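# Wind cable one full turn around hand-held reel hub

## Task

Make the cable go one complete loop around the hub of the reel that the right gripper is holding, lying within roughly one cable thickness of the hub along almost the entire loop; one cable end is already attached to the reel. Declare completion only while the right gripper keeps the reel raised and still, with no support other than the grippers carrying its weight, and the reel must not drop when the left arm moves away. Apart from that required hold, nothing may rely on the robot to stay in place at the end.

## Robot and tools

ROBOT. Two arms, left_arm and right_arm, each ending in a two-finger gripper. The names are labels, not sides of a picture. Bases in the scene frame: left_arm at (+0.011, +0.309, 0) with quat_wxyz (+0.998, 0, 0, -0.067); right_arm at (-0.023, -0.259, 0) with quat_wxyz (+0.996, 0, 0, +0.088). Joint ranges in rad, base to hand: waist -2.618 to 3.054, shoulder 0 to 3.142, elbow 0 to 3.142, wrist pitch -1.571 to 1.571, wrist yaw -1.571 to 1.571, wrist roll -2.094 to 2.094. Elbows cannot fully straighten.

FRAME. One shared scene frame: origin on the tabletop midway between the arms, +z up, +x away from the robot over the table, left_arm on the +y side. Units are metres. On each gripper the fingers extend along its own +z axis and close along its own y axis. end_effector_position is the spot between the finger pads, about 1 cm short of the tips. Reported hand positions get less accurate at long reach.

THE 16-NUMBER ROW. Every commanded pose is a single flat list of 16 numbers covering both arms: left_arm x, y, z, qw, qx, qy, qz, opening, then right_arm in the same order. x, y, z are an absolute target position for that gripper in the scene frame (metres), and qw..qz an absolute target orientation, w first. Opening runs from -1 (closed) to +1 (fully open, 0.094 m). A row is refused if either arm's target lies over 0.6 m from its last reported position along any of that gripper's axes. Each control step the controller clamps the target to at most 70 mm and 16 degrees from the measured pose, then solves inverse kinematics, favouring position over orientation. Friction can leave the hand up to about 31 mm off, and very small corrections may not move it. To hold orientation, repeat the same quaternion every row rather than copying the drifted one from a result. An arm meant to stay still should get its last reported full pose and its intended opening in every call.

execute_actions. Argument actions is a list holding zero or one item; optional pictures (boolean) requests images. Empty list: no command, returns the state and pictures. Action item: rows (1 to 15 rows of 16 numbers) and steps (up to 15, default 15); each row lasts one step of 1/30 s and the final row repeats to fill the steps. An action needs at least 4 steps. Wait item: steps only, up to 300, counted from the previous result, so your reply time uses some of them. The result arrives 4 steps before the action finishes; those steps then run while you reply. Afterwards an arm moves only to its last clamped pose (at most 70 mm further), so check the reported pose and send the remainder.

move. target: one 16-number row as above, absolute. speed: path top speed in m/s, 0.002 to 0.5, default 0.25; rotation capped at double that in rad/s. Both grippers travel straight lines that finish together, lasting 0.5 to 10 s; longer paths stop at 10 s short of target. Openings are applied at the start. Paths ignore obstacles and the other arm; the hand may lag, stray or overshoot speed, especially near full stretch. The path begins once the robot is still, or after 3 s. The result adds a move: line with an ending (done, off_target, moving, held, fault), any limits (paced = target was clipped; held = some steps were blocked, after which the arm may jump fast) and each gripper's distance from its target. If only one arm is named, the other finished.

wait. seconds, 0 to 10; nothing new is sent.

zoom_image. camera (cam_high, cam_low, cam_left_wrist, cam_right_wrist, all 504x504) and region [x0, y0, x1, y1] in pixels from the top-left, at most 504 by 504; returns a sharper crop of the latest image.

read_manual. Only gives URDF licence texts; no motion.

finished_scene. scene: the number of the current scene. Irreversible; the result reports success. Replying with no tool call ends the run.

RESULT LINES. The state line gives each gripper's position and quaternion. grip_measured is the measured finger opening on the command scale (last Joint positions entry is the opening in metres; readings may be off about 1 mm). A pose unreachable line names an arm whose command the clearance check altered or stopped; HELD marks steps where your row was not fully applied. Hand target appears only when no steps are pending. Joint torques are raw drive outputs with offsets and noise. MOTOR HOT warns at 75 °C; at 90 °C that arm halts for 10 s; at 100 °C it goes limp and drops what it holds. Keeping the reel raised heats the right arm, so avoid long idle holds. Pictures list any camera whose calibration changed.

GRIPPING. Fingers move to where grip_measured would read your number. To hold firmly, command about 0.03 below grip_measured; less margin grips lighter. Pad force tops out near 50 to 62 N, lower on parts under about 2 mm thick, with a brief spike at first contact.

AVOID. Letting the reel or cable fall, knocking anything off the table, fast impacts, targets set deep past a contact (they press harder), and arm-to-arm collisions, which can end the scene. Loose objects may occasionally be nudged by outside pushes. The simulation keeps running while you think.

Each tool is called in YAML: its name, and indented under it one key for each argument.

## Session

execute_actions:
  actions: []

Scene clock: 0.00 s of 4800.00 s.
left_arm: end_effector_position=(+0.3576, +0.2035, +0.3228) grip_measured=+1.000 end_effector_quat_wxyz=(+0.640, +0.271, +0.718, +0.020) | right_arm: end_effector_position=(+0.2193, -0.0114, +0.4240) grip_measured=-0.951 end_effector_quat_wxyz=(+0.411, -0.351, +0.829, +0.147)
Joint positions: left_arm=[-0.131  0.968  0.87  -0.082  0.064  0.404  0.094] | right_arm=[ 0.653  1.494  2.168 -1.343  0.068 -0.004  0.002]
Joint velocities: left_arm=[ 0.007 -0.022  0.012  0.066  0.037  0.007  0.   ] | right_arm=[-0.022 -0.017 -0.002 -0.022  0.095 -0.037 -0.001]
Joint torques (N m, as the arm reports them, + toward a larger angle): no reading
Motor temperatures (°C, as the motors report them): left_arm=[27 31 31 30 26 25] | right_arm=[25 30 30 37 26 27]
Hand target (left_arm): +0.358, +0.204, +0.323; +0.640, +0.271, +0.718, +0.020
Hand target (right_arm): +0.221, -0.009, +0.428; +0.419, -0.349, +0.825, +0.150
camera_calibration (this result's frames):
cam_left_wrist: T_world_to_cam=[[-0.41527, -0.67217, -0.612975, 0.474163], [-0.553744, 0.721382, -0.415903, 0.212793], [0.721747, 0.166719, -0.671779, 0.0252788], [0, 0, 0, 1]] pos_world=[0.296494, 0.160999, 0.396133]
cam_right_wrist: T_world_to_cam=[[0.674382, -0.738373, 0.00378502, -0.154292], [-0.672779, -0.616569, -0.408915, 0.363098], [0.304265, 0.273219, -0.912565, 0.434887], [0, 0, 0, 1]] pos_world=[0.216015, -0.00886915, 0.545923]

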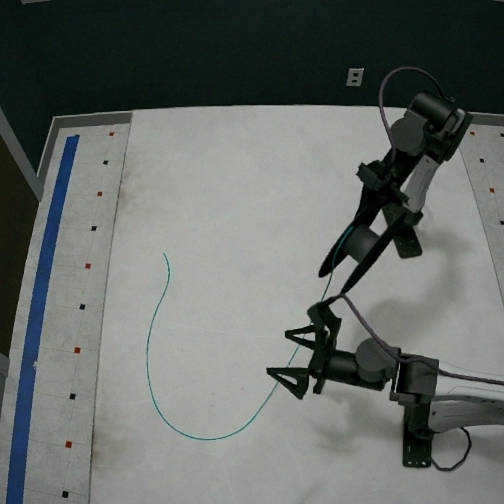

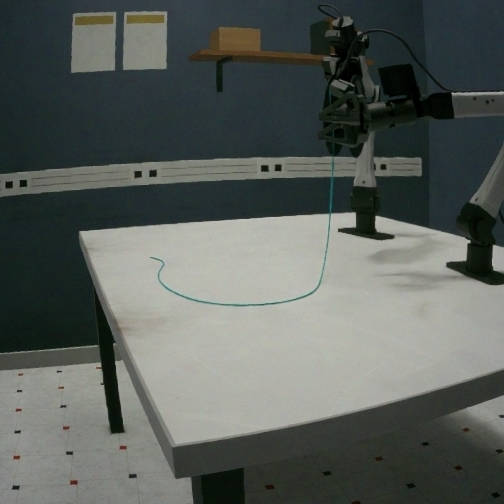

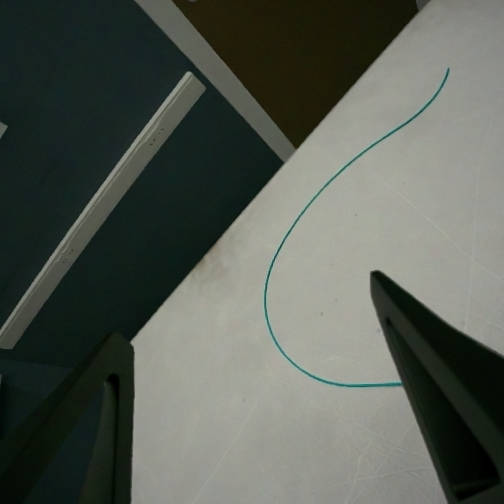

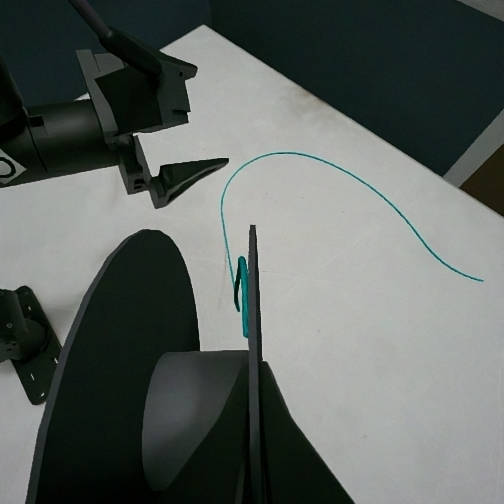

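zoom_image:
  camera: "cam_high"
  region: [280, 150, 450, 320]

zoom_image:
  camera: "cam_low"
  region: [270, 20, 420, 200]

zoom_image:
  camera: "cam_right_wrist"
  region: [100, 200, 340, 440]

Region (280, 150, 450, 320) of cam_high's 504x504 image, scaled by 2.965, with more detail than that image has.

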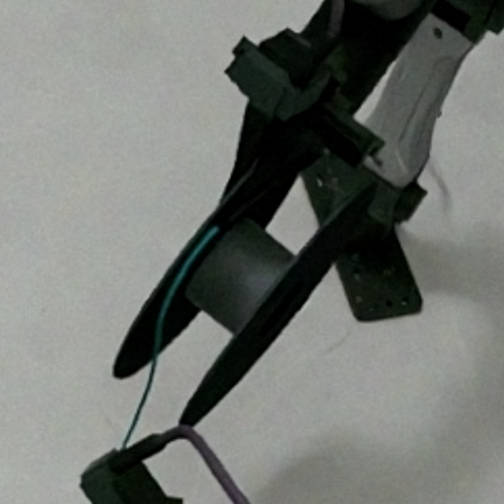

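Region (270, 20, 420, 200) of cam_low's 504x504 image, scaled by 2.800, with more detail than that image has.

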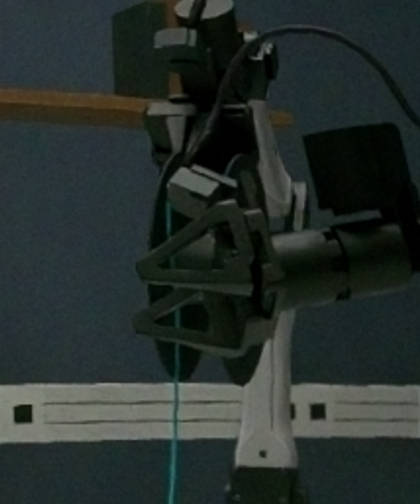

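Region (100, 200, 340, 440) of cam_right_wrist's 504x504 image, scaled by 2.100, with more detail than that image has.

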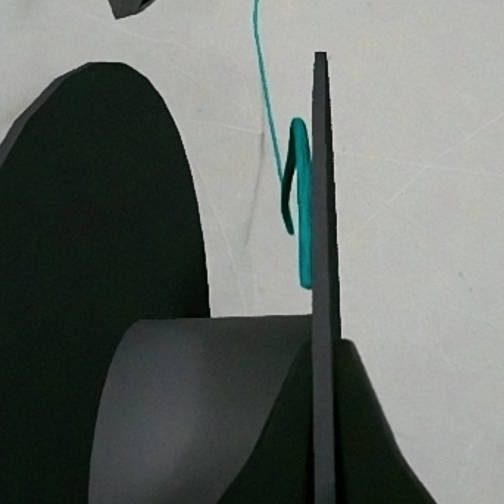

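zoom_image:
  camera: "cam_high"
  region: [305, 195, 425, 305]

zoom_image:
  camera: "cam_right_wrist"
  region: [0, 200, 300, 504]

zoom_image:
  camera: "cam_low"
  region: [300, 60, 390, 170]

Region (305, 195, 425, 305) of cam_high's 504x504 image, scaled by 4.200, with more detail than that image has; it fills the top 462 rows of this view, and the rest is white.

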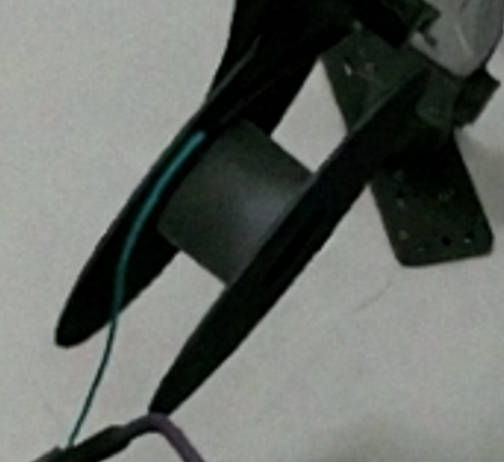

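Region (0, 200, 300, 504) of cam_right_wrist's 504x504 image, scaled by 1.658, with more detail than that image has; it fills the left 497 columns of this view, and the rest is white.

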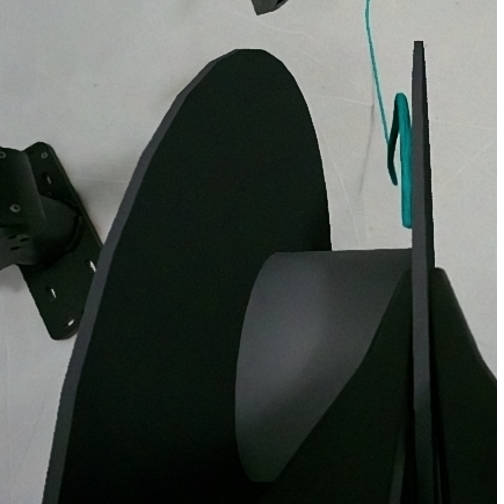

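Region (300, 60, 390, 170) of cam_low's 504x504 image, scaled by 4.582, with more detail than that image has; it fills the left 412 columns of this view, and the rest is white.

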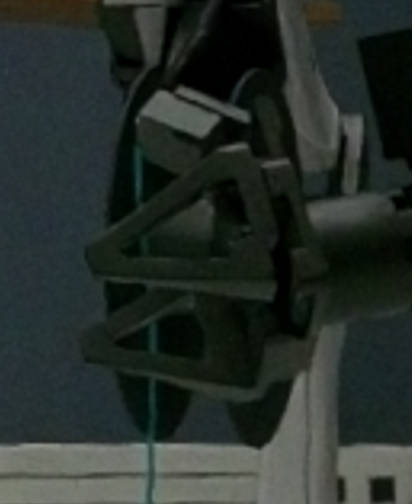

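zoom_image:
  camera: "cam_high"
  region: [335, 150, 425, 250]

zoom_image:
  camera: "cam_high"
  region: [255, 290, 400, 410]

Region (335, 150, 425, 250) of cam_high's 504x504 image, scaled by 5.040, with more detail than that image has; it fills the left 454 columns of this view, and the rest is white.

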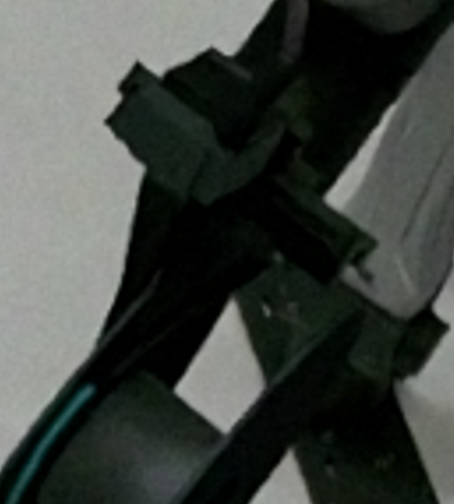

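Region (255, 290, 400, 410) of cam_high's 504x504 image, scaled by 3.476, with more detail than that image has; it fills the top 417 rows of this view, and the rest is white.

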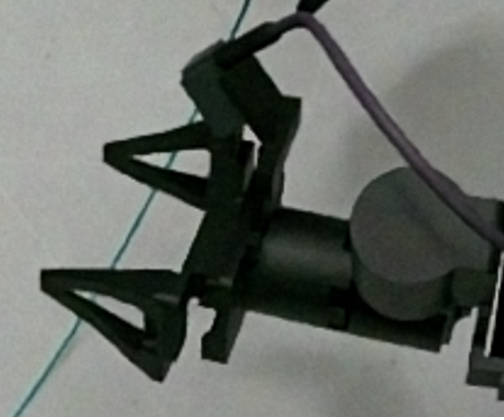

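execute_actions:
  actions: []

Scene clock: 10.83 s of 4800.00 s.
left_arm: end_effector_position=(+0.3576, +0.2035, +0.3228) grip_measured=+1.000 end_effector_quat_wxyz=(+0.640, +0.271, +0.718, +0.020) | right_arm: end_effector_position=(+0.2193, -0.0114, +0.4240) grip_measured=-0.951 end_effector_quat_wxyz=(+0.411, -0.351, +0.829, +0.147)
Joint positions: left_arm=[-0.131  0.968  0.87  -0.082  0.064  0.404  0.094] | right_arm=[ 0.653  1.494  2.168 -1.343  0.068 -0.004  0.002]
Joint velocities: left_arm=[-0.012  0.007 -0.002  0.022  0.007 -0.022  0.   ] | right_arm=[ 0.002 -0.007  0.002 -0.007 -0.007 -0.051 -0.001]
Joint torques (N m, as the arm reports them, + toward a larger angle): left_arm=[ 0.13 -3.28 10.84  2.19  0.09 -0.01] | right_arm=[-0.03 -3.91  7.13  2.23 -0.01 -0.08]
Motor temperatures (°C, as the motors report them): left_arm=[27 31 33 33 26 25] | right_arm=[25 30 31 41 26 27]
Hand target (left_arm): +0.358, +0.204, +0.323; +0.640, +0.271, +0.718, +0.020
Hand target (right_arm): +0.221, -0.009, +0.428; +0.419, -0.349, +0.825, +0.150
Kept back: nothing.
Steps of this call (steps 1 to 180: nothing new was sent; then 4.83 s passed at rest). Readings (end_effector_position):
1: left_arm (+0.3576, +0.2035, +0.3228) | right_arm (+0.2193, -0.0114, +0.4240)
2: left_arm (+0.3576, +0.2035, +0.3228) | right_arm (+0.2193, -0.0114, +0.4240)
4: left_arm (+0.3576, +0.2035, +0.3228) | right_arm (+0.2193, -0.0114, +0.4240)
8: left_arm (+0.3576, +0.2035, +0.3228) | right_arm (+0.2193, -0.0114, +0.4240)
180: the state above
camera_calibration (this result's frames):
cam_left_wrist: T_world_to_cam=[[-0.41527, -0.67217, -0.612975, 0.474163], [-0.553744, 0.721382, -0.415903, 0.212793], [0.721747, 0.166719, -0.671779, 0.0252788], [0, 0, 0, 1]] pos_world=[0.296494, 0.160999, 0.396133]
cam_right_wrist: T_world_to_cam=[[0.674382, -0.738373, 0.00378502, -0.154292], [-0.672779, -0.616569, -0.408915, 0.363098], [0.304265, 0.273219, -0.912565, 0.434887], [0, 0, 0, 1]] pos_world=[0.216015, -0.00886915, 0.545923]

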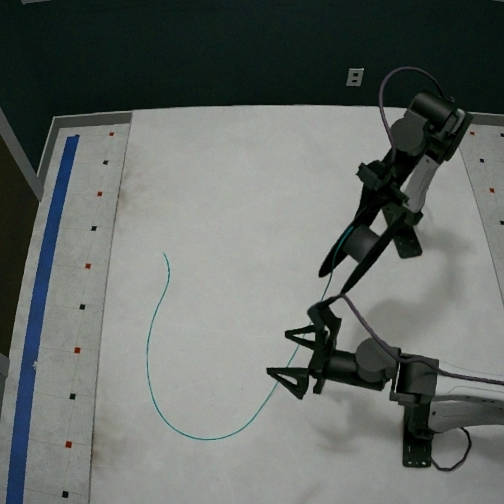

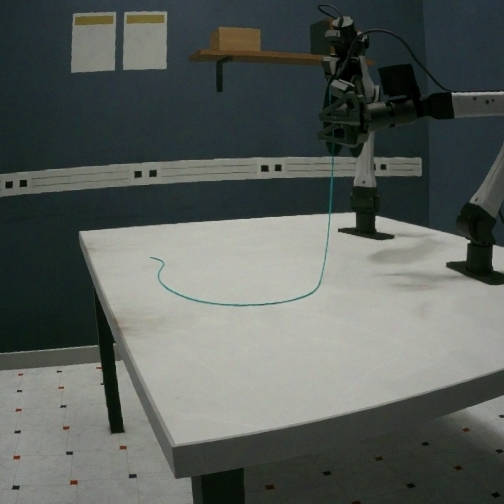

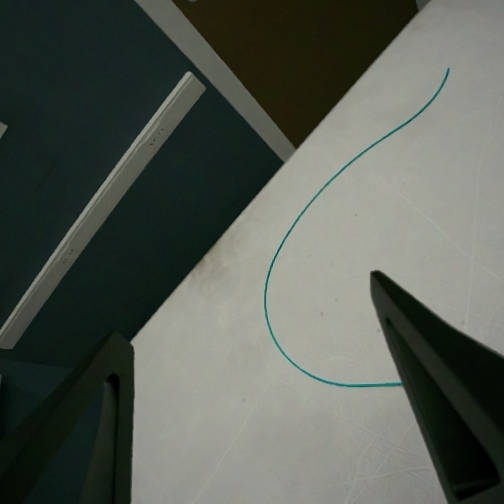

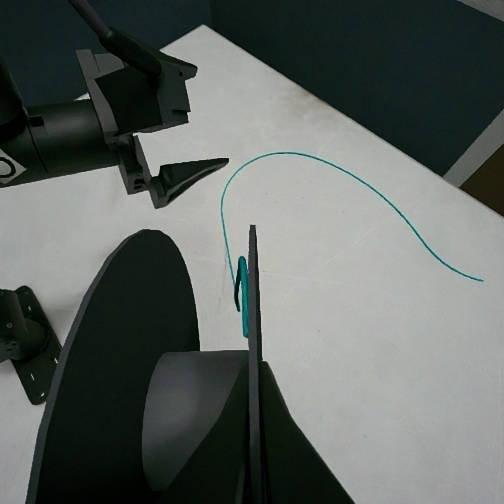

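zoom_image:
  camera: "cam_high"
  region: [290, 140, 450, 340]

zoom_image:
  camera: "cam_low"
  region: [280, 0, 440, 160]

Region (290, 140, 450, 340) of cam_high's 504x504 image, scaled by 2.520, with more detail than that image has; it fills the left 403 columns of this view, and the rest is white.

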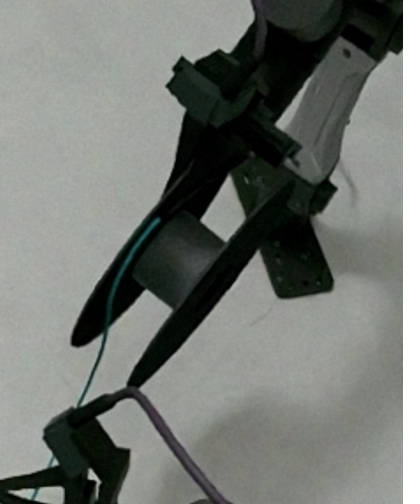

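Region (280, 0, 440, 160) of cam_low's 504x504 image, scaled by 3.150, with more detail than that image has.

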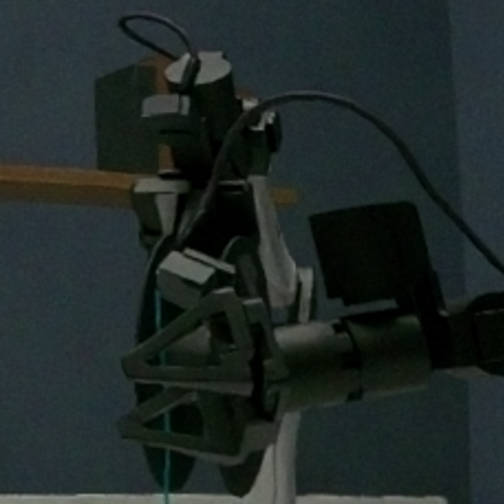

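zoom_image:
  camera: "cam_low"
  region: [260, 130, 420, 310]

zoom_image:
  camera: "cam_high"
  region: [230, 270, 370, 430]

Region (260, 130, 420, 310) of cam_low's 504x504 image, scaled by 2.800, with more detail than that image has.

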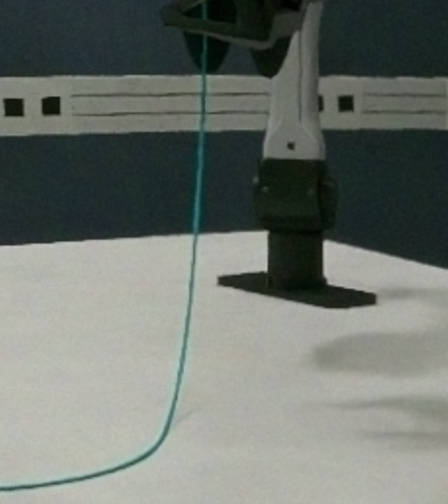

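Region (230, 270, 370, 430) of cam_high's 504x504 image, scaled by 3.150, with more detail than that image has; it fills the left 441 columns of this view, and the rest is white.

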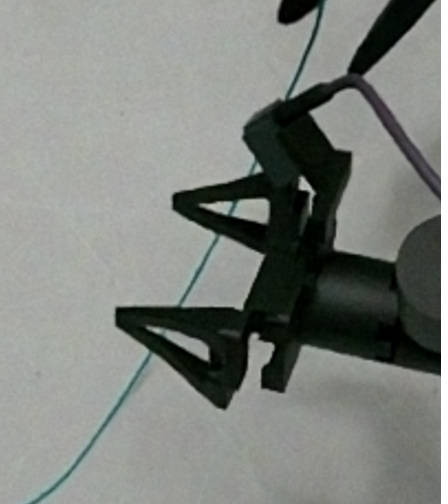

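move:
  target: [0.236,0.108,0.088,0.6021,0.4719,0.6378,-0.0901,0.4,0.221,-0.009,0.428,0.419,-0.349,0.825,0.150,-1.0]
  speed: 0.25

Scene clock: 22.97 s of 4800.00 s.
left_arm: end_effector_position=(+0.2441, +0.1046, +0.1029) grip_measured=+0.401 end_effector_quat_wxyz=(+0.616, +0.461, +0.632, -0.096) | right_arm: end_effector_position=(+0.2176, -0.0132, +0.4211) grip_measured=-0.951 end_effector_quat_wxyz=(+0.405, -0.353, +0.832, +0.144)
Joint positions: left_arm=[-0.511  1.154  0.017  0.91   0.136  0.507  0.066] | right_arm=[ 0.653  1.494  2.168 -1.359  0.068 -0.004  0.002]
Joint velocities: left_arm=[-0.012  0.002 -0.007 -0.007 -0.037 -0.081  0.   ] | right_arm=[-0.007 -0.002  0.007  0.022  0.007 -0.051 -0.   ]
Joint torques (N m, as the arm reports them, + toward a larger angle): left_arm=[-0.46 -1.26  5.84  2.18  0.03  0.1 ] | right_arm=[ 0.13 -4.14  7.39  2.32  0.   -0.07]
Motor temperatures (°C, as the motors report them): left_arm=[27 31 35 35 26 25] | right_arm=[25 31 32 43 26 27]
Hand target (left_arm): +0.238, +0.107, +0.088; +0.600, +0.471, +0.640, -0.092
Hand target (right_arm): +0.221, -0.009, +0.428; +0.419, -0.349, +0.825, +0.150
Off the commanded pose (left_arm): 0.017 m, 2 deg.
Off the commanded pose (right_arm): 0.009 m, 2 deg.
Kept back: nothing.
After step 180, 4.00 s passed at rest.
move: off_target (left_arm)
camera_calibration (this result's frames):
cam_left_wrist: T_world_to_cam=[[-0.658452, -0.352947, -0.664732, 0.257025], [-0.155525, 0.927967, -0.338659, 0.0031097], [0.736378, -0.119608, -0.665914, 0.00168706], [0, 0, 0, 1]] pos_world=[0.16848, 0.0880324, 0.173029]
cam_right_wrist: T_world_to_cam=[[0.67443, -0.738321, 0.00518649, -0.155096], [-0.67702, -0.621206, -0.394648, 0.354542], [0.294599, 0.262651, -0.918818, 0.437734], [0, 0, 0, 1]] pos_world=[0.215678, -0.00923846, 0.542921]

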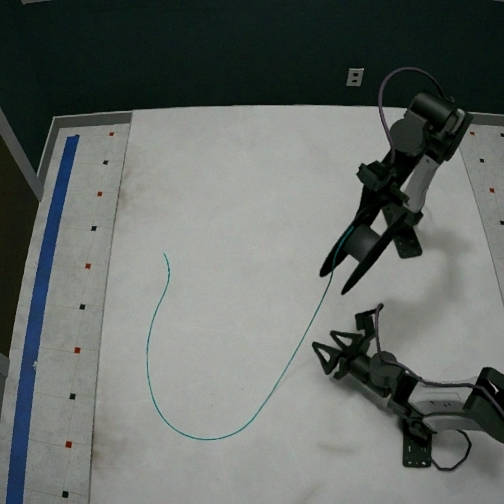

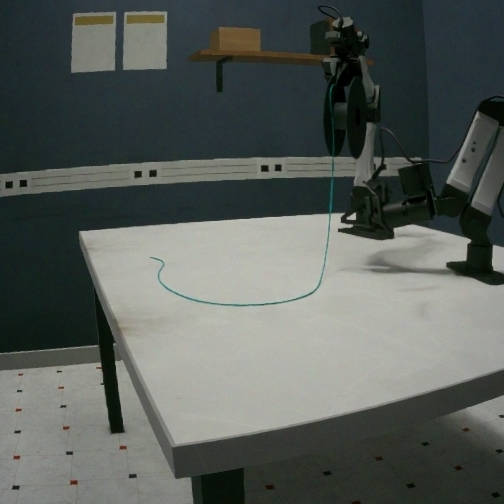

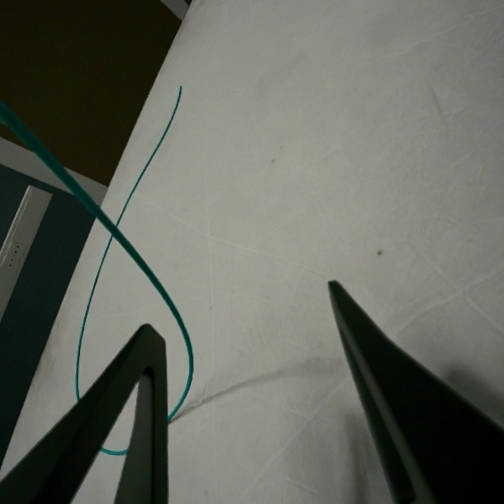

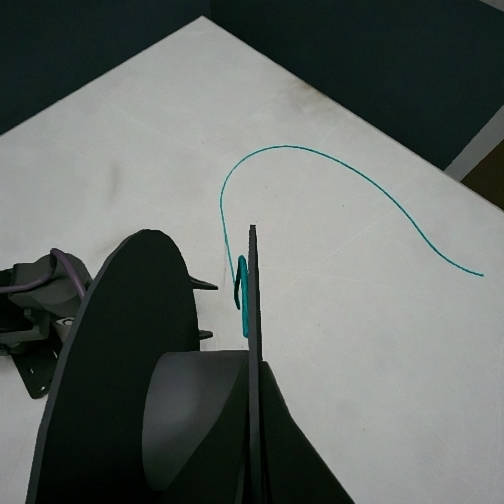

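zoom_image:
  camera: "cam_high"
  region: [250, 250, 390, 410]

zoom_image:
  camera: "cam_low"
  region: [280, 60, 440, 300]

Region (250, 250, 390, 410) of cam_high's 504x504 image, scaled by 3.150, with more detail than that image has; it fills the left 441 columns of this view, and the rest is white.

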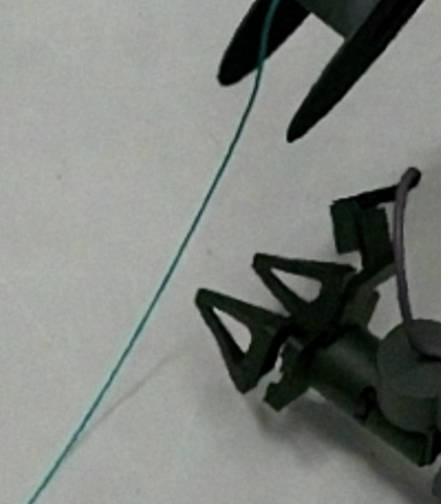

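Region (280, 60, 440, 300) of cam_low's 504x504 image, scaled by 2.100, with more detail than that image has.

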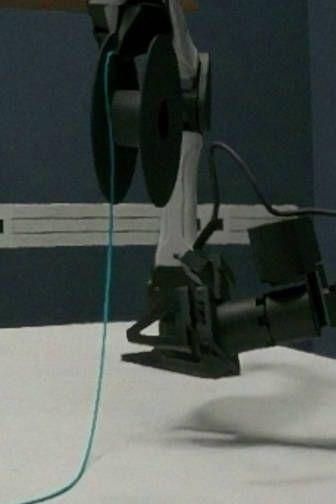

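move:
  target: [0.305,0.116,0.080,0.5371,0.5017,0.6780,0.0140,0.4,0.221,-0.009,0.428,0.419,-0.349,0.825,0.150,-1.0]
  speed: 0.12

Scene clock: 30.57 s of 4800.00 s.
left_arm: end_effector_position=(+0.3024, +0.1124, +0.0913) grip_measured=+0.401 end_effector_quat_wxyz=(+0.557, +0.496, +0.666, +0.009) | right_arm: end_effector_position=(+0.2163, -0.0146, +0.4187) grip_measured=-0.951 end_effector_quat_wxyz=(+0.399, -0.354, +0.834, +0.141)
Joint positions: left_arm=[-0.435  1.306  0.249  0.668  0.051  0.677  0.066] | right_arm=[ 0.653  1.494  2.168 -1.371  0.068 -0.004  0.002]
Joint velocities: left_arm=[ 0.022  0.007  0.002 -0.022  0.066 -0.007 -0.001] | right_arm=[ 0.002 -0.022  0.007  0.022  0.037 -0.066  0.   ]
Joint torques (N m, as the arm reports them, + toward a larger angle): left_arm=[ 0.78 -2.8   9.69  1.83  0.02  0.1 ] | right_arm=[ 0.12 -3.9   7.18  2.46  0.04 -0.1 ]
Motor temperatures (°C, as the motors report them): left_arm=[27 31 35 36 26 25] | right_arm=[25 31 32 44 26 27]
Hand target (left_arm): +0.305, +0.116, +0.081; +0.538, +0.501, +0.677, +0.016
Hand target (right_arm): +0.221, -0.009, +0.428; +0.419, -0.349, +0.825, +0.150
Off the commanded pose (left_arm): 0.012 m, 3 deg.
Off the commanded pose (right_arm): 0.012 m, 3 deg.
Kept back: nothing.
move: off_target (left_arm, right_arm)
camera_calibration (this result's frames):
cam_left_wrist: T_world_to_cam=[[-0.635225, -0.256109, -0.728627, 0.278409], [-0.258795, 0.959461, -0.111625, 0.00794294], [0.727678, 0.117658, -0.675753, -0.0711742], [0, 0, 0, 1]] pos_world=[0.2307, 0.0720561, 0.155647]
cam_right_wrist: T_world_to_cam=[[0.674478, -0.738268, 0.00631359, -0.155742], [-0.680324, -0.624818, -0.383094, 0.347623], [0.286771, 0.254093, -0.923688, 0.439927], [0, 0, 0, 1]] pos_world=[0.215383, -0.00956084, 0.540511]

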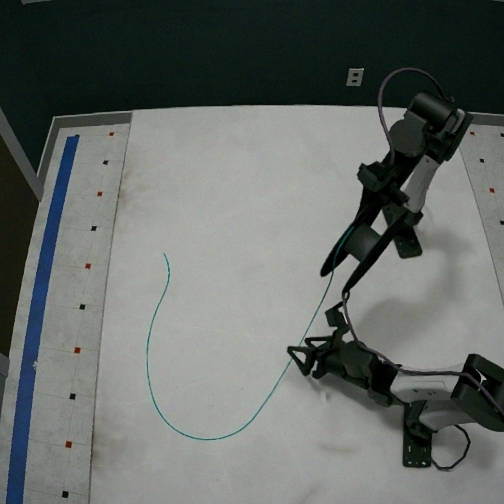

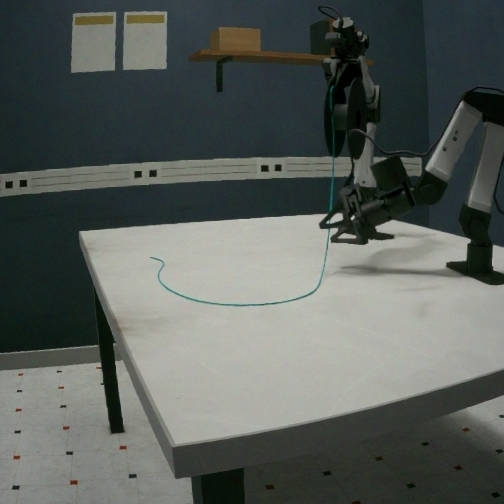

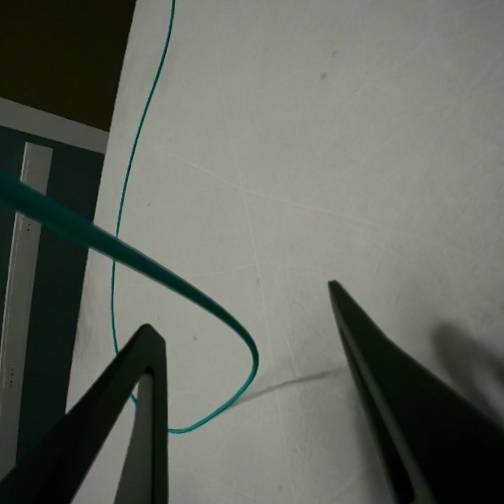

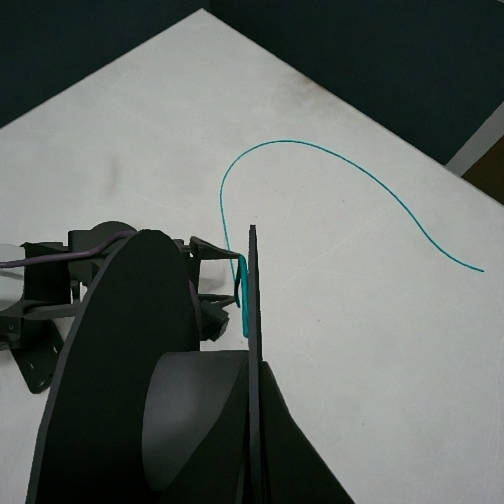

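zoom_image:
  camera: "cam_left_wrist"
  region: [100, 220, 380, 460]

zoom_image:
  camera: "cam_high"
  region: [260, 290, 380, 410]

zoom_image:
  camera: "cam_low"
  region: [290, 160, 410, 280]

Region (100, 220, 380, 460) of cam_left_wrist's 504x504 image, scaled by 1.800, with more detail than that image has; it fills the top 432 rows of this view, and the rest is white.

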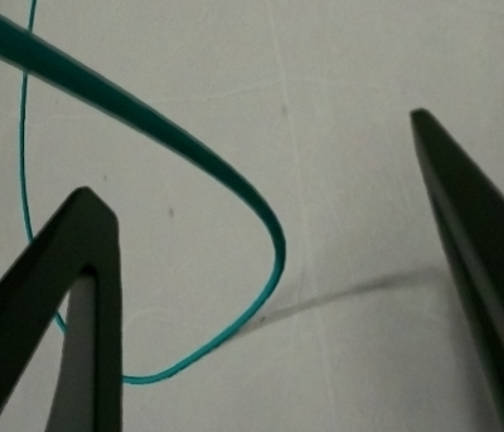

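Region (260, 290, 380, 410) of cam_high's 504x504 image, scaled by 4.200, with more detail than that image has.

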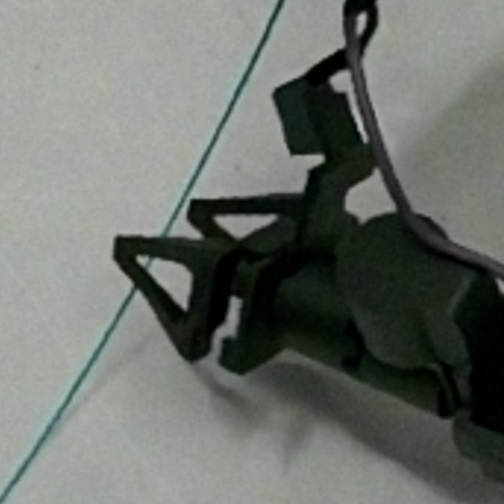

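Region (290, 160, 410, 280) of cam_low's 504x504 image, scaled by 4.200, with more detail than that image has.

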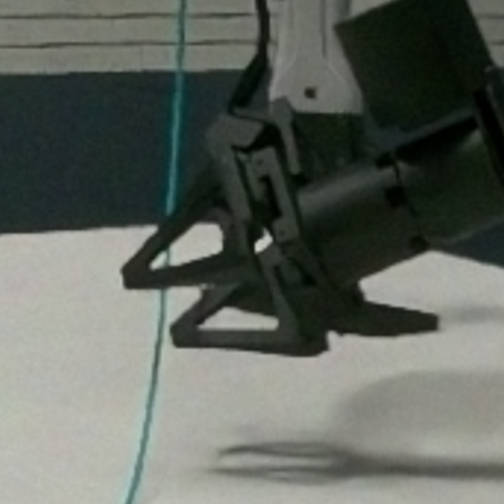

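move:
  target: [0.315,0.131,0.053,0.5371,0.5017,0.6780,0.0140,0.4,0.221,-0.009,0.428,0.419,-0.349,0.825,0.150,-1.0]
  speed: 0.08

Scene clock: 34.37 s of 4800.00 s.
left_arm: end_effector_position=(+0.3225, +0.1247, +0.0708) grip_measured=+0.401 end_effector_quat_wxyz=(+0.556, +0.494, +0.668, +0.016) | right_arm: end_effector_position=(+0.2163, -0.0146, +0.4187) grip_measured=-0.951 end_effector_quat_wxyz=(+0.399, -0.354, +0.834, +0.141)
Joint positions: left_arm=[-0.343  1.489  0.249  0.846  0.121  0.716  0.066] | right_arm=[ 0.653  1.494  2.168 -1.371  0.068 -0.004  0.002]
Joint velocities: left_arm=[-0.002 -0.002 -0.002 -0.022 -0.007  0.051 -0.   ] | right_arm=[ 0.012  0.002 -0.007  0.007 -0.051  0.051  0.001]
Joint torques (N m, as the arm reports them, + toward a larger angle): left_arm=[ 0.84 -3.71  4.58  2.12  0.2   0.11] | right_arm=[ 0.01 -4.06  7.21  2.42  0.02 -0.01]
Motor temperatures (°C, as the motors report them): left_arm=[27 31 35 36 26 25] | right_arm=[25 31 32 44 26 27]
Hand target (left_arm): +0.315, +0.131, +0.054; +0.537, +0.502, +0.678, +0.015
Hand target (right_arm): +0.221, -0.009, +0.428; +0.419, -0.349, +0.825, +0.150
Off the commanded pose (left_arm): 0.020 m, 3 deg.
Off the commanded pose (right_arm): 0.012 m, 3 deg.
Kept back: nothing.
move: off_target (left_arm, right_arm)
camera_calibration (this result's frames):
cam_left_wrist: T_world_to_cam=[[-0.629177, -0.25749, -0.733372, 0.277931], [-0.269984, 0.957183, -0.104446, 0.00240743], [0.728865, 0.132283, -0.671756, -0.103575], [0, 0, 0, 1]] pos_world=[0.25101, 0.0829614, 0.134501]
cam_right_wrist: T_world_to_cam=[[0.674478, -0.738268, 0.00631359, -0.155742], [-0.680324, -0.624818, -0.383094, 0.347623], [0.286771, 0.254093, -0.923688, 0.439927], [0, 0, 0, 1]] pos_world=[0.215383, -0.00956084, 0.540511]

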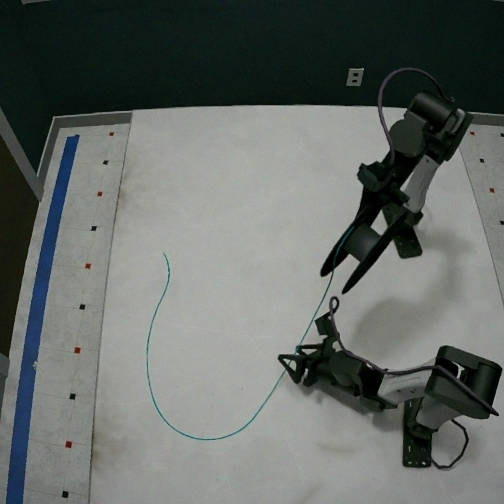

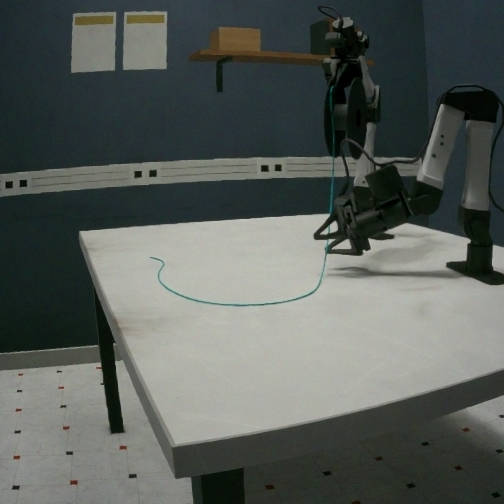

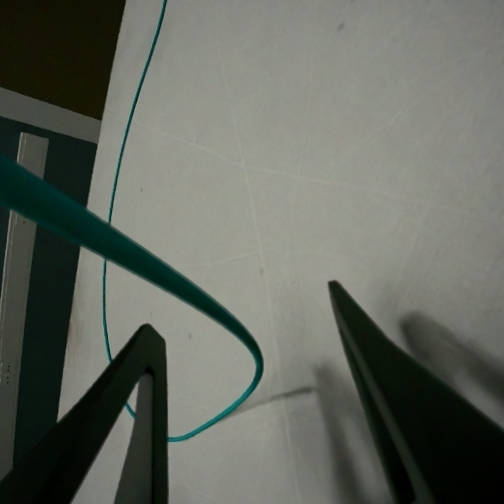

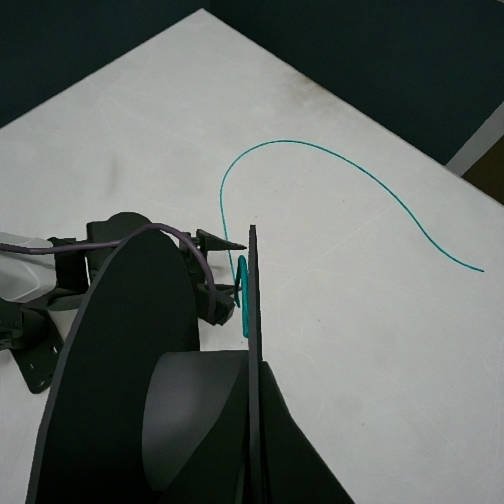

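zoom_image:
  camera: "cam_left_wrist"
  region: [100, 220, 380, 460]

zoom_image:
  camera: "cam_low"
  region: [290, 170, 410, 290]

zoom_image:
  camera: "cam_high"
  region: [250, 300, 370, 420]

Region (100, 220, 380, 460) of cam_left_wrist's 504x504 image, scaled by 1.800, with more detail than that image has; it fills the top 432 rows of this view, and the rest is white.

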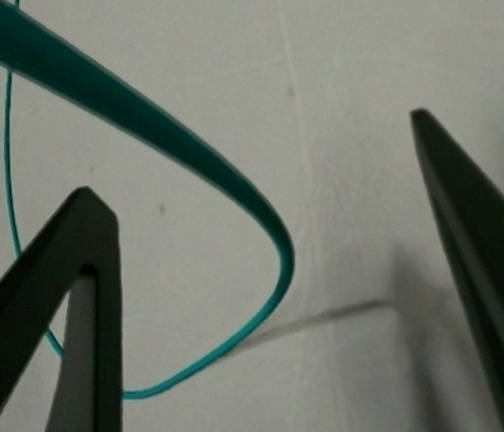

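Region (290, 170, 410, 290) of cam_low's 504x504 image, scaled by 4.200, with more detail than that image has.

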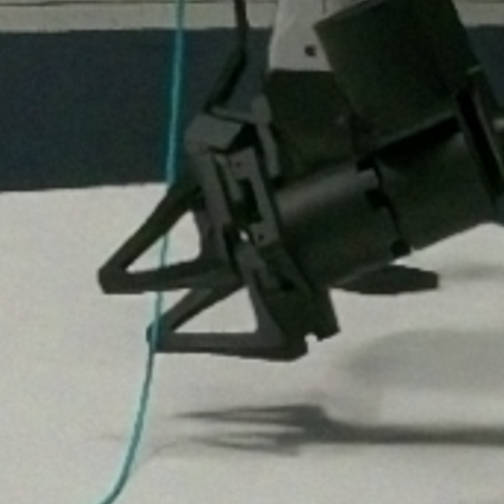

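Region (250, 300, 370, 420) of cam_high's 504x504 image, scaled by 4.200, with more detail than that image has.

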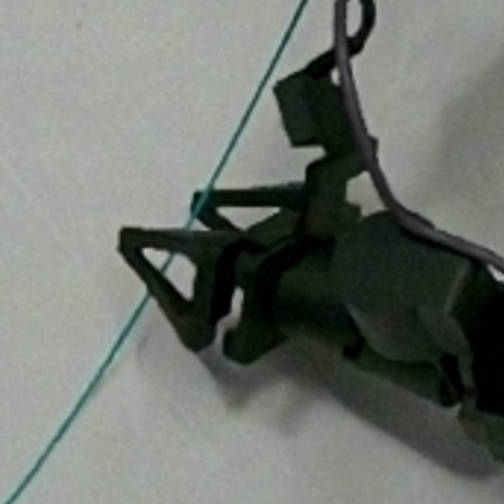

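move:
  target: [0.305,0.138,0.062,0.5371,0.5017,0.6780,0.0140,0.2,0.221,-0.009,0.428,0.419,-0.349,0.825,0.150,-1.0]
  speed: 0.05

Scene clock: 36.27 s of 4800.00 s.
left_arm: end_effector_position=(+0.3125, +0.1316, +0.0718) grip_measured=+0.201 end_effector_quat_wxyz=(+0.554, +0.495, +0.670, +0.015) | right_arm: end_effector_position=(+0.2163, -0.0147, +0.4186) grip_measured=-0.951 end_effector_quat_wxyz=(+0.399, -0.354, +0.834, +0.141)
Joint positions: left_arm=[-0.334  1.419  0.213  0.806  0.131  0.718  0.056] | right_arm=[ 0.653  1.494  2.168 -1.372  0.068 -0.004  0.002]
Joint velocities: left_arm=[ 0.012 -0.007  0.027 -0.022 -0.051  0.022 -0.001] | right_arm=[ 0.002 -0.007  0.007 -0.051 -0.007 -0.007  0.   ]
Joint torques (N m, as the arm reports them, + toward a larger angle): left_arm=[ 0.87 -5.95  5.48  1.82  0.21  0.09] | right_arm=[-0.08 -3.98  7.1   2.44  0.05 -0.07]
Motor temperatures (°C, as the motors report them): left_arm=[27 31 35 36 26 25] | right_arm=[25 31 32 44 26 27]
Hand target (left_arm): +0.305, +0.137, +0.062; +0.537, +0.502, +0.678, +0.014
Hand target (right_arm): +0.221, -0.009, +0.428; +0.419, -0.349, +0.825, +0.150
Off the commanded pose (left_arm): 0.014 m, 2 deg.
Off the commanded pose (right_arm): 0.012 m, 3 deg.
Kept back: nothing.
move: off_target (left_arm, right_arm)
camera_calibration (this result's frames):
cam_left_wrist: T_world_to_cam=[[-0.634264, -0.255882, -0.729544, 0.27528], [-0.269834, 0.957567, -0.101267, -0.00704448], [0.724499, 0.132626, -0.676396, -0.0948724], [0, 0, 0, 1]] pos_world=[0.241434, 0.0897673, 0.135944]
cam_right_wrist: T_world_to_cam=[[0.67448, -0.738266, 0.00634773, -0.155762], [-0.680423, -0.624926, -0.382743, 0.347413], [0.286533, 0.253833, -0.923833, 0.439992], [0, 0, 0, 1]] pos_world=[0.215373, -0.00957096, 0.540438]

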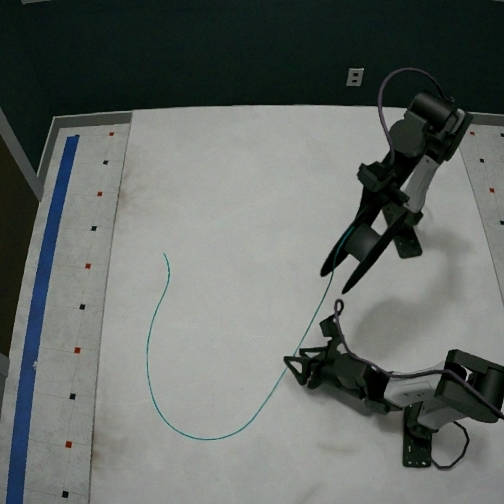

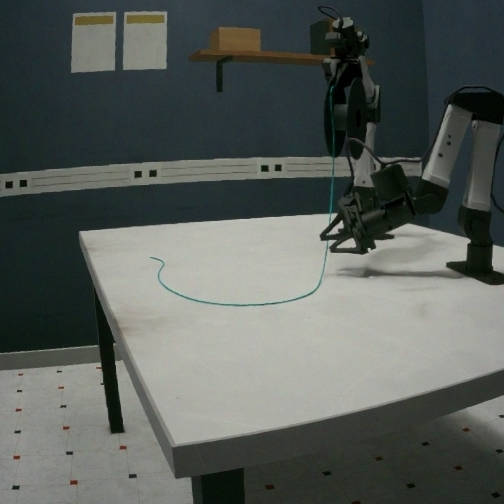

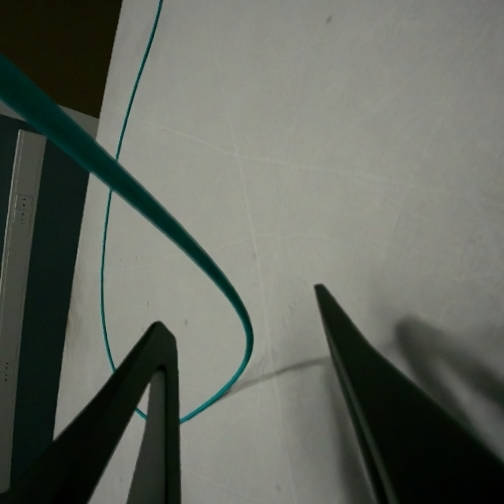

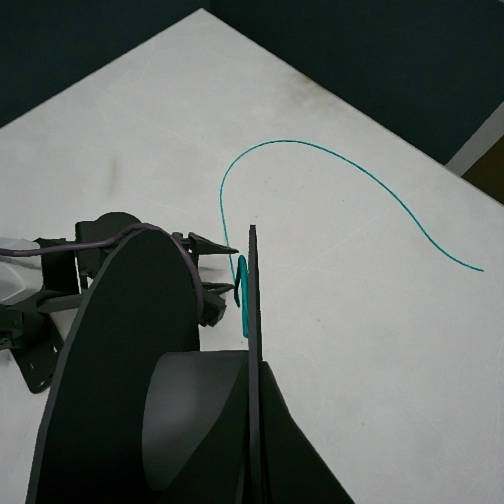

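zoom_image:
  camera: "cam_low"
  region: [290, 170, 410, 290]

zoom_image:
  camera: "cam_high"
  region: [250, 300, 370, 420]

Region (290, 170, 410, 290) of cam_low's 504x504 image, scaled by 4.200, with more detail than that image has.

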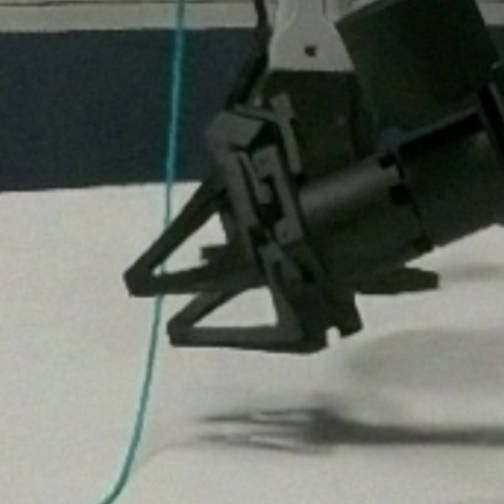

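Region (250, 300, 370, 420) of cam_high's 504x504 image, scaled by 4.200, with more detail than that image has.

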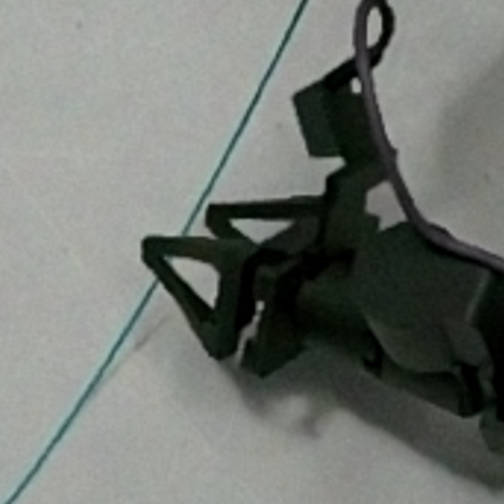

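execute_actions:
  actions:
    - {"rows": [[0.319,0.127,0.062,0.5371,0.5017,0.6780,0.0140,0.0,0.221,-0.009,0.428,0.419,-0.349,0.825,0.150,-1.0]], "steps": 15}
  pictures: false

Scene clock: 37.13 s of 4800.00 s.
left_arm: end_effector_position=(+0.3189, +0.1284, +0.0707) grip_measured=+0.001 end_effector_quat_wxyz=(+0.551, +0.496, +0.671, +0.014) | right_arm: end_effector_position=(+0.2163, -0.0147, +0.4186) grip_measured=-0.951 end_effector_quat_wxyz=(+0.399, -0.354, +0.834, +0.141)
Joint positions: left_arm=[-0.334  1.453  0.242  0.804  0.131  0.718  0.047] | right_arm=[ 0.653  1.494  2.168 -1.372  0.068 -0.004  0.002]
Joint velocities: left_arm=[ 0.022  0.012  0.002 -0.066  0.022 -0.037 -0.   ] | right_arm=[-0.002 -0.032 -0.002  0.037  0.007 -0.037 -0.   ]
Joint torques (N m, as the arm reports them, + toward a larger angle): left_arm=[-0.45 -3.39  8.65  1.92  0.04  0.02] | right_arm=[ 0.13 -4.12  7.25  2.49  0.   -0.07]
Motor temperatures (°C, as the motors report them): left_arm=[27 31 35 36 26 25] | right_arm=[25 31 32 44 26 27]
Steps of this call (steps 1 to 15: nothing new was sent; steps 16 to 26: the first 11 steps of this action). Readings (end_effector_position):
16: left_arm (+0.3129, +0.1313, +0.0711) | right_arm (+0.2163, -0.0147, +0.4186)
17: left_arm (+0.3146, +0.1304, +0.0706) | right_arm (+0.2163, -0.0147, +0.4186)
19: left_arm (+0.3177, +0.1289, +0.0704) | right_arm (+0.2163, -0.0147, +0.4186)
23: left_arm (+0.3189, +0.1284, +0.0707) | right_arm (+0.2163, -0.0147, +0.4186)
26: the state above


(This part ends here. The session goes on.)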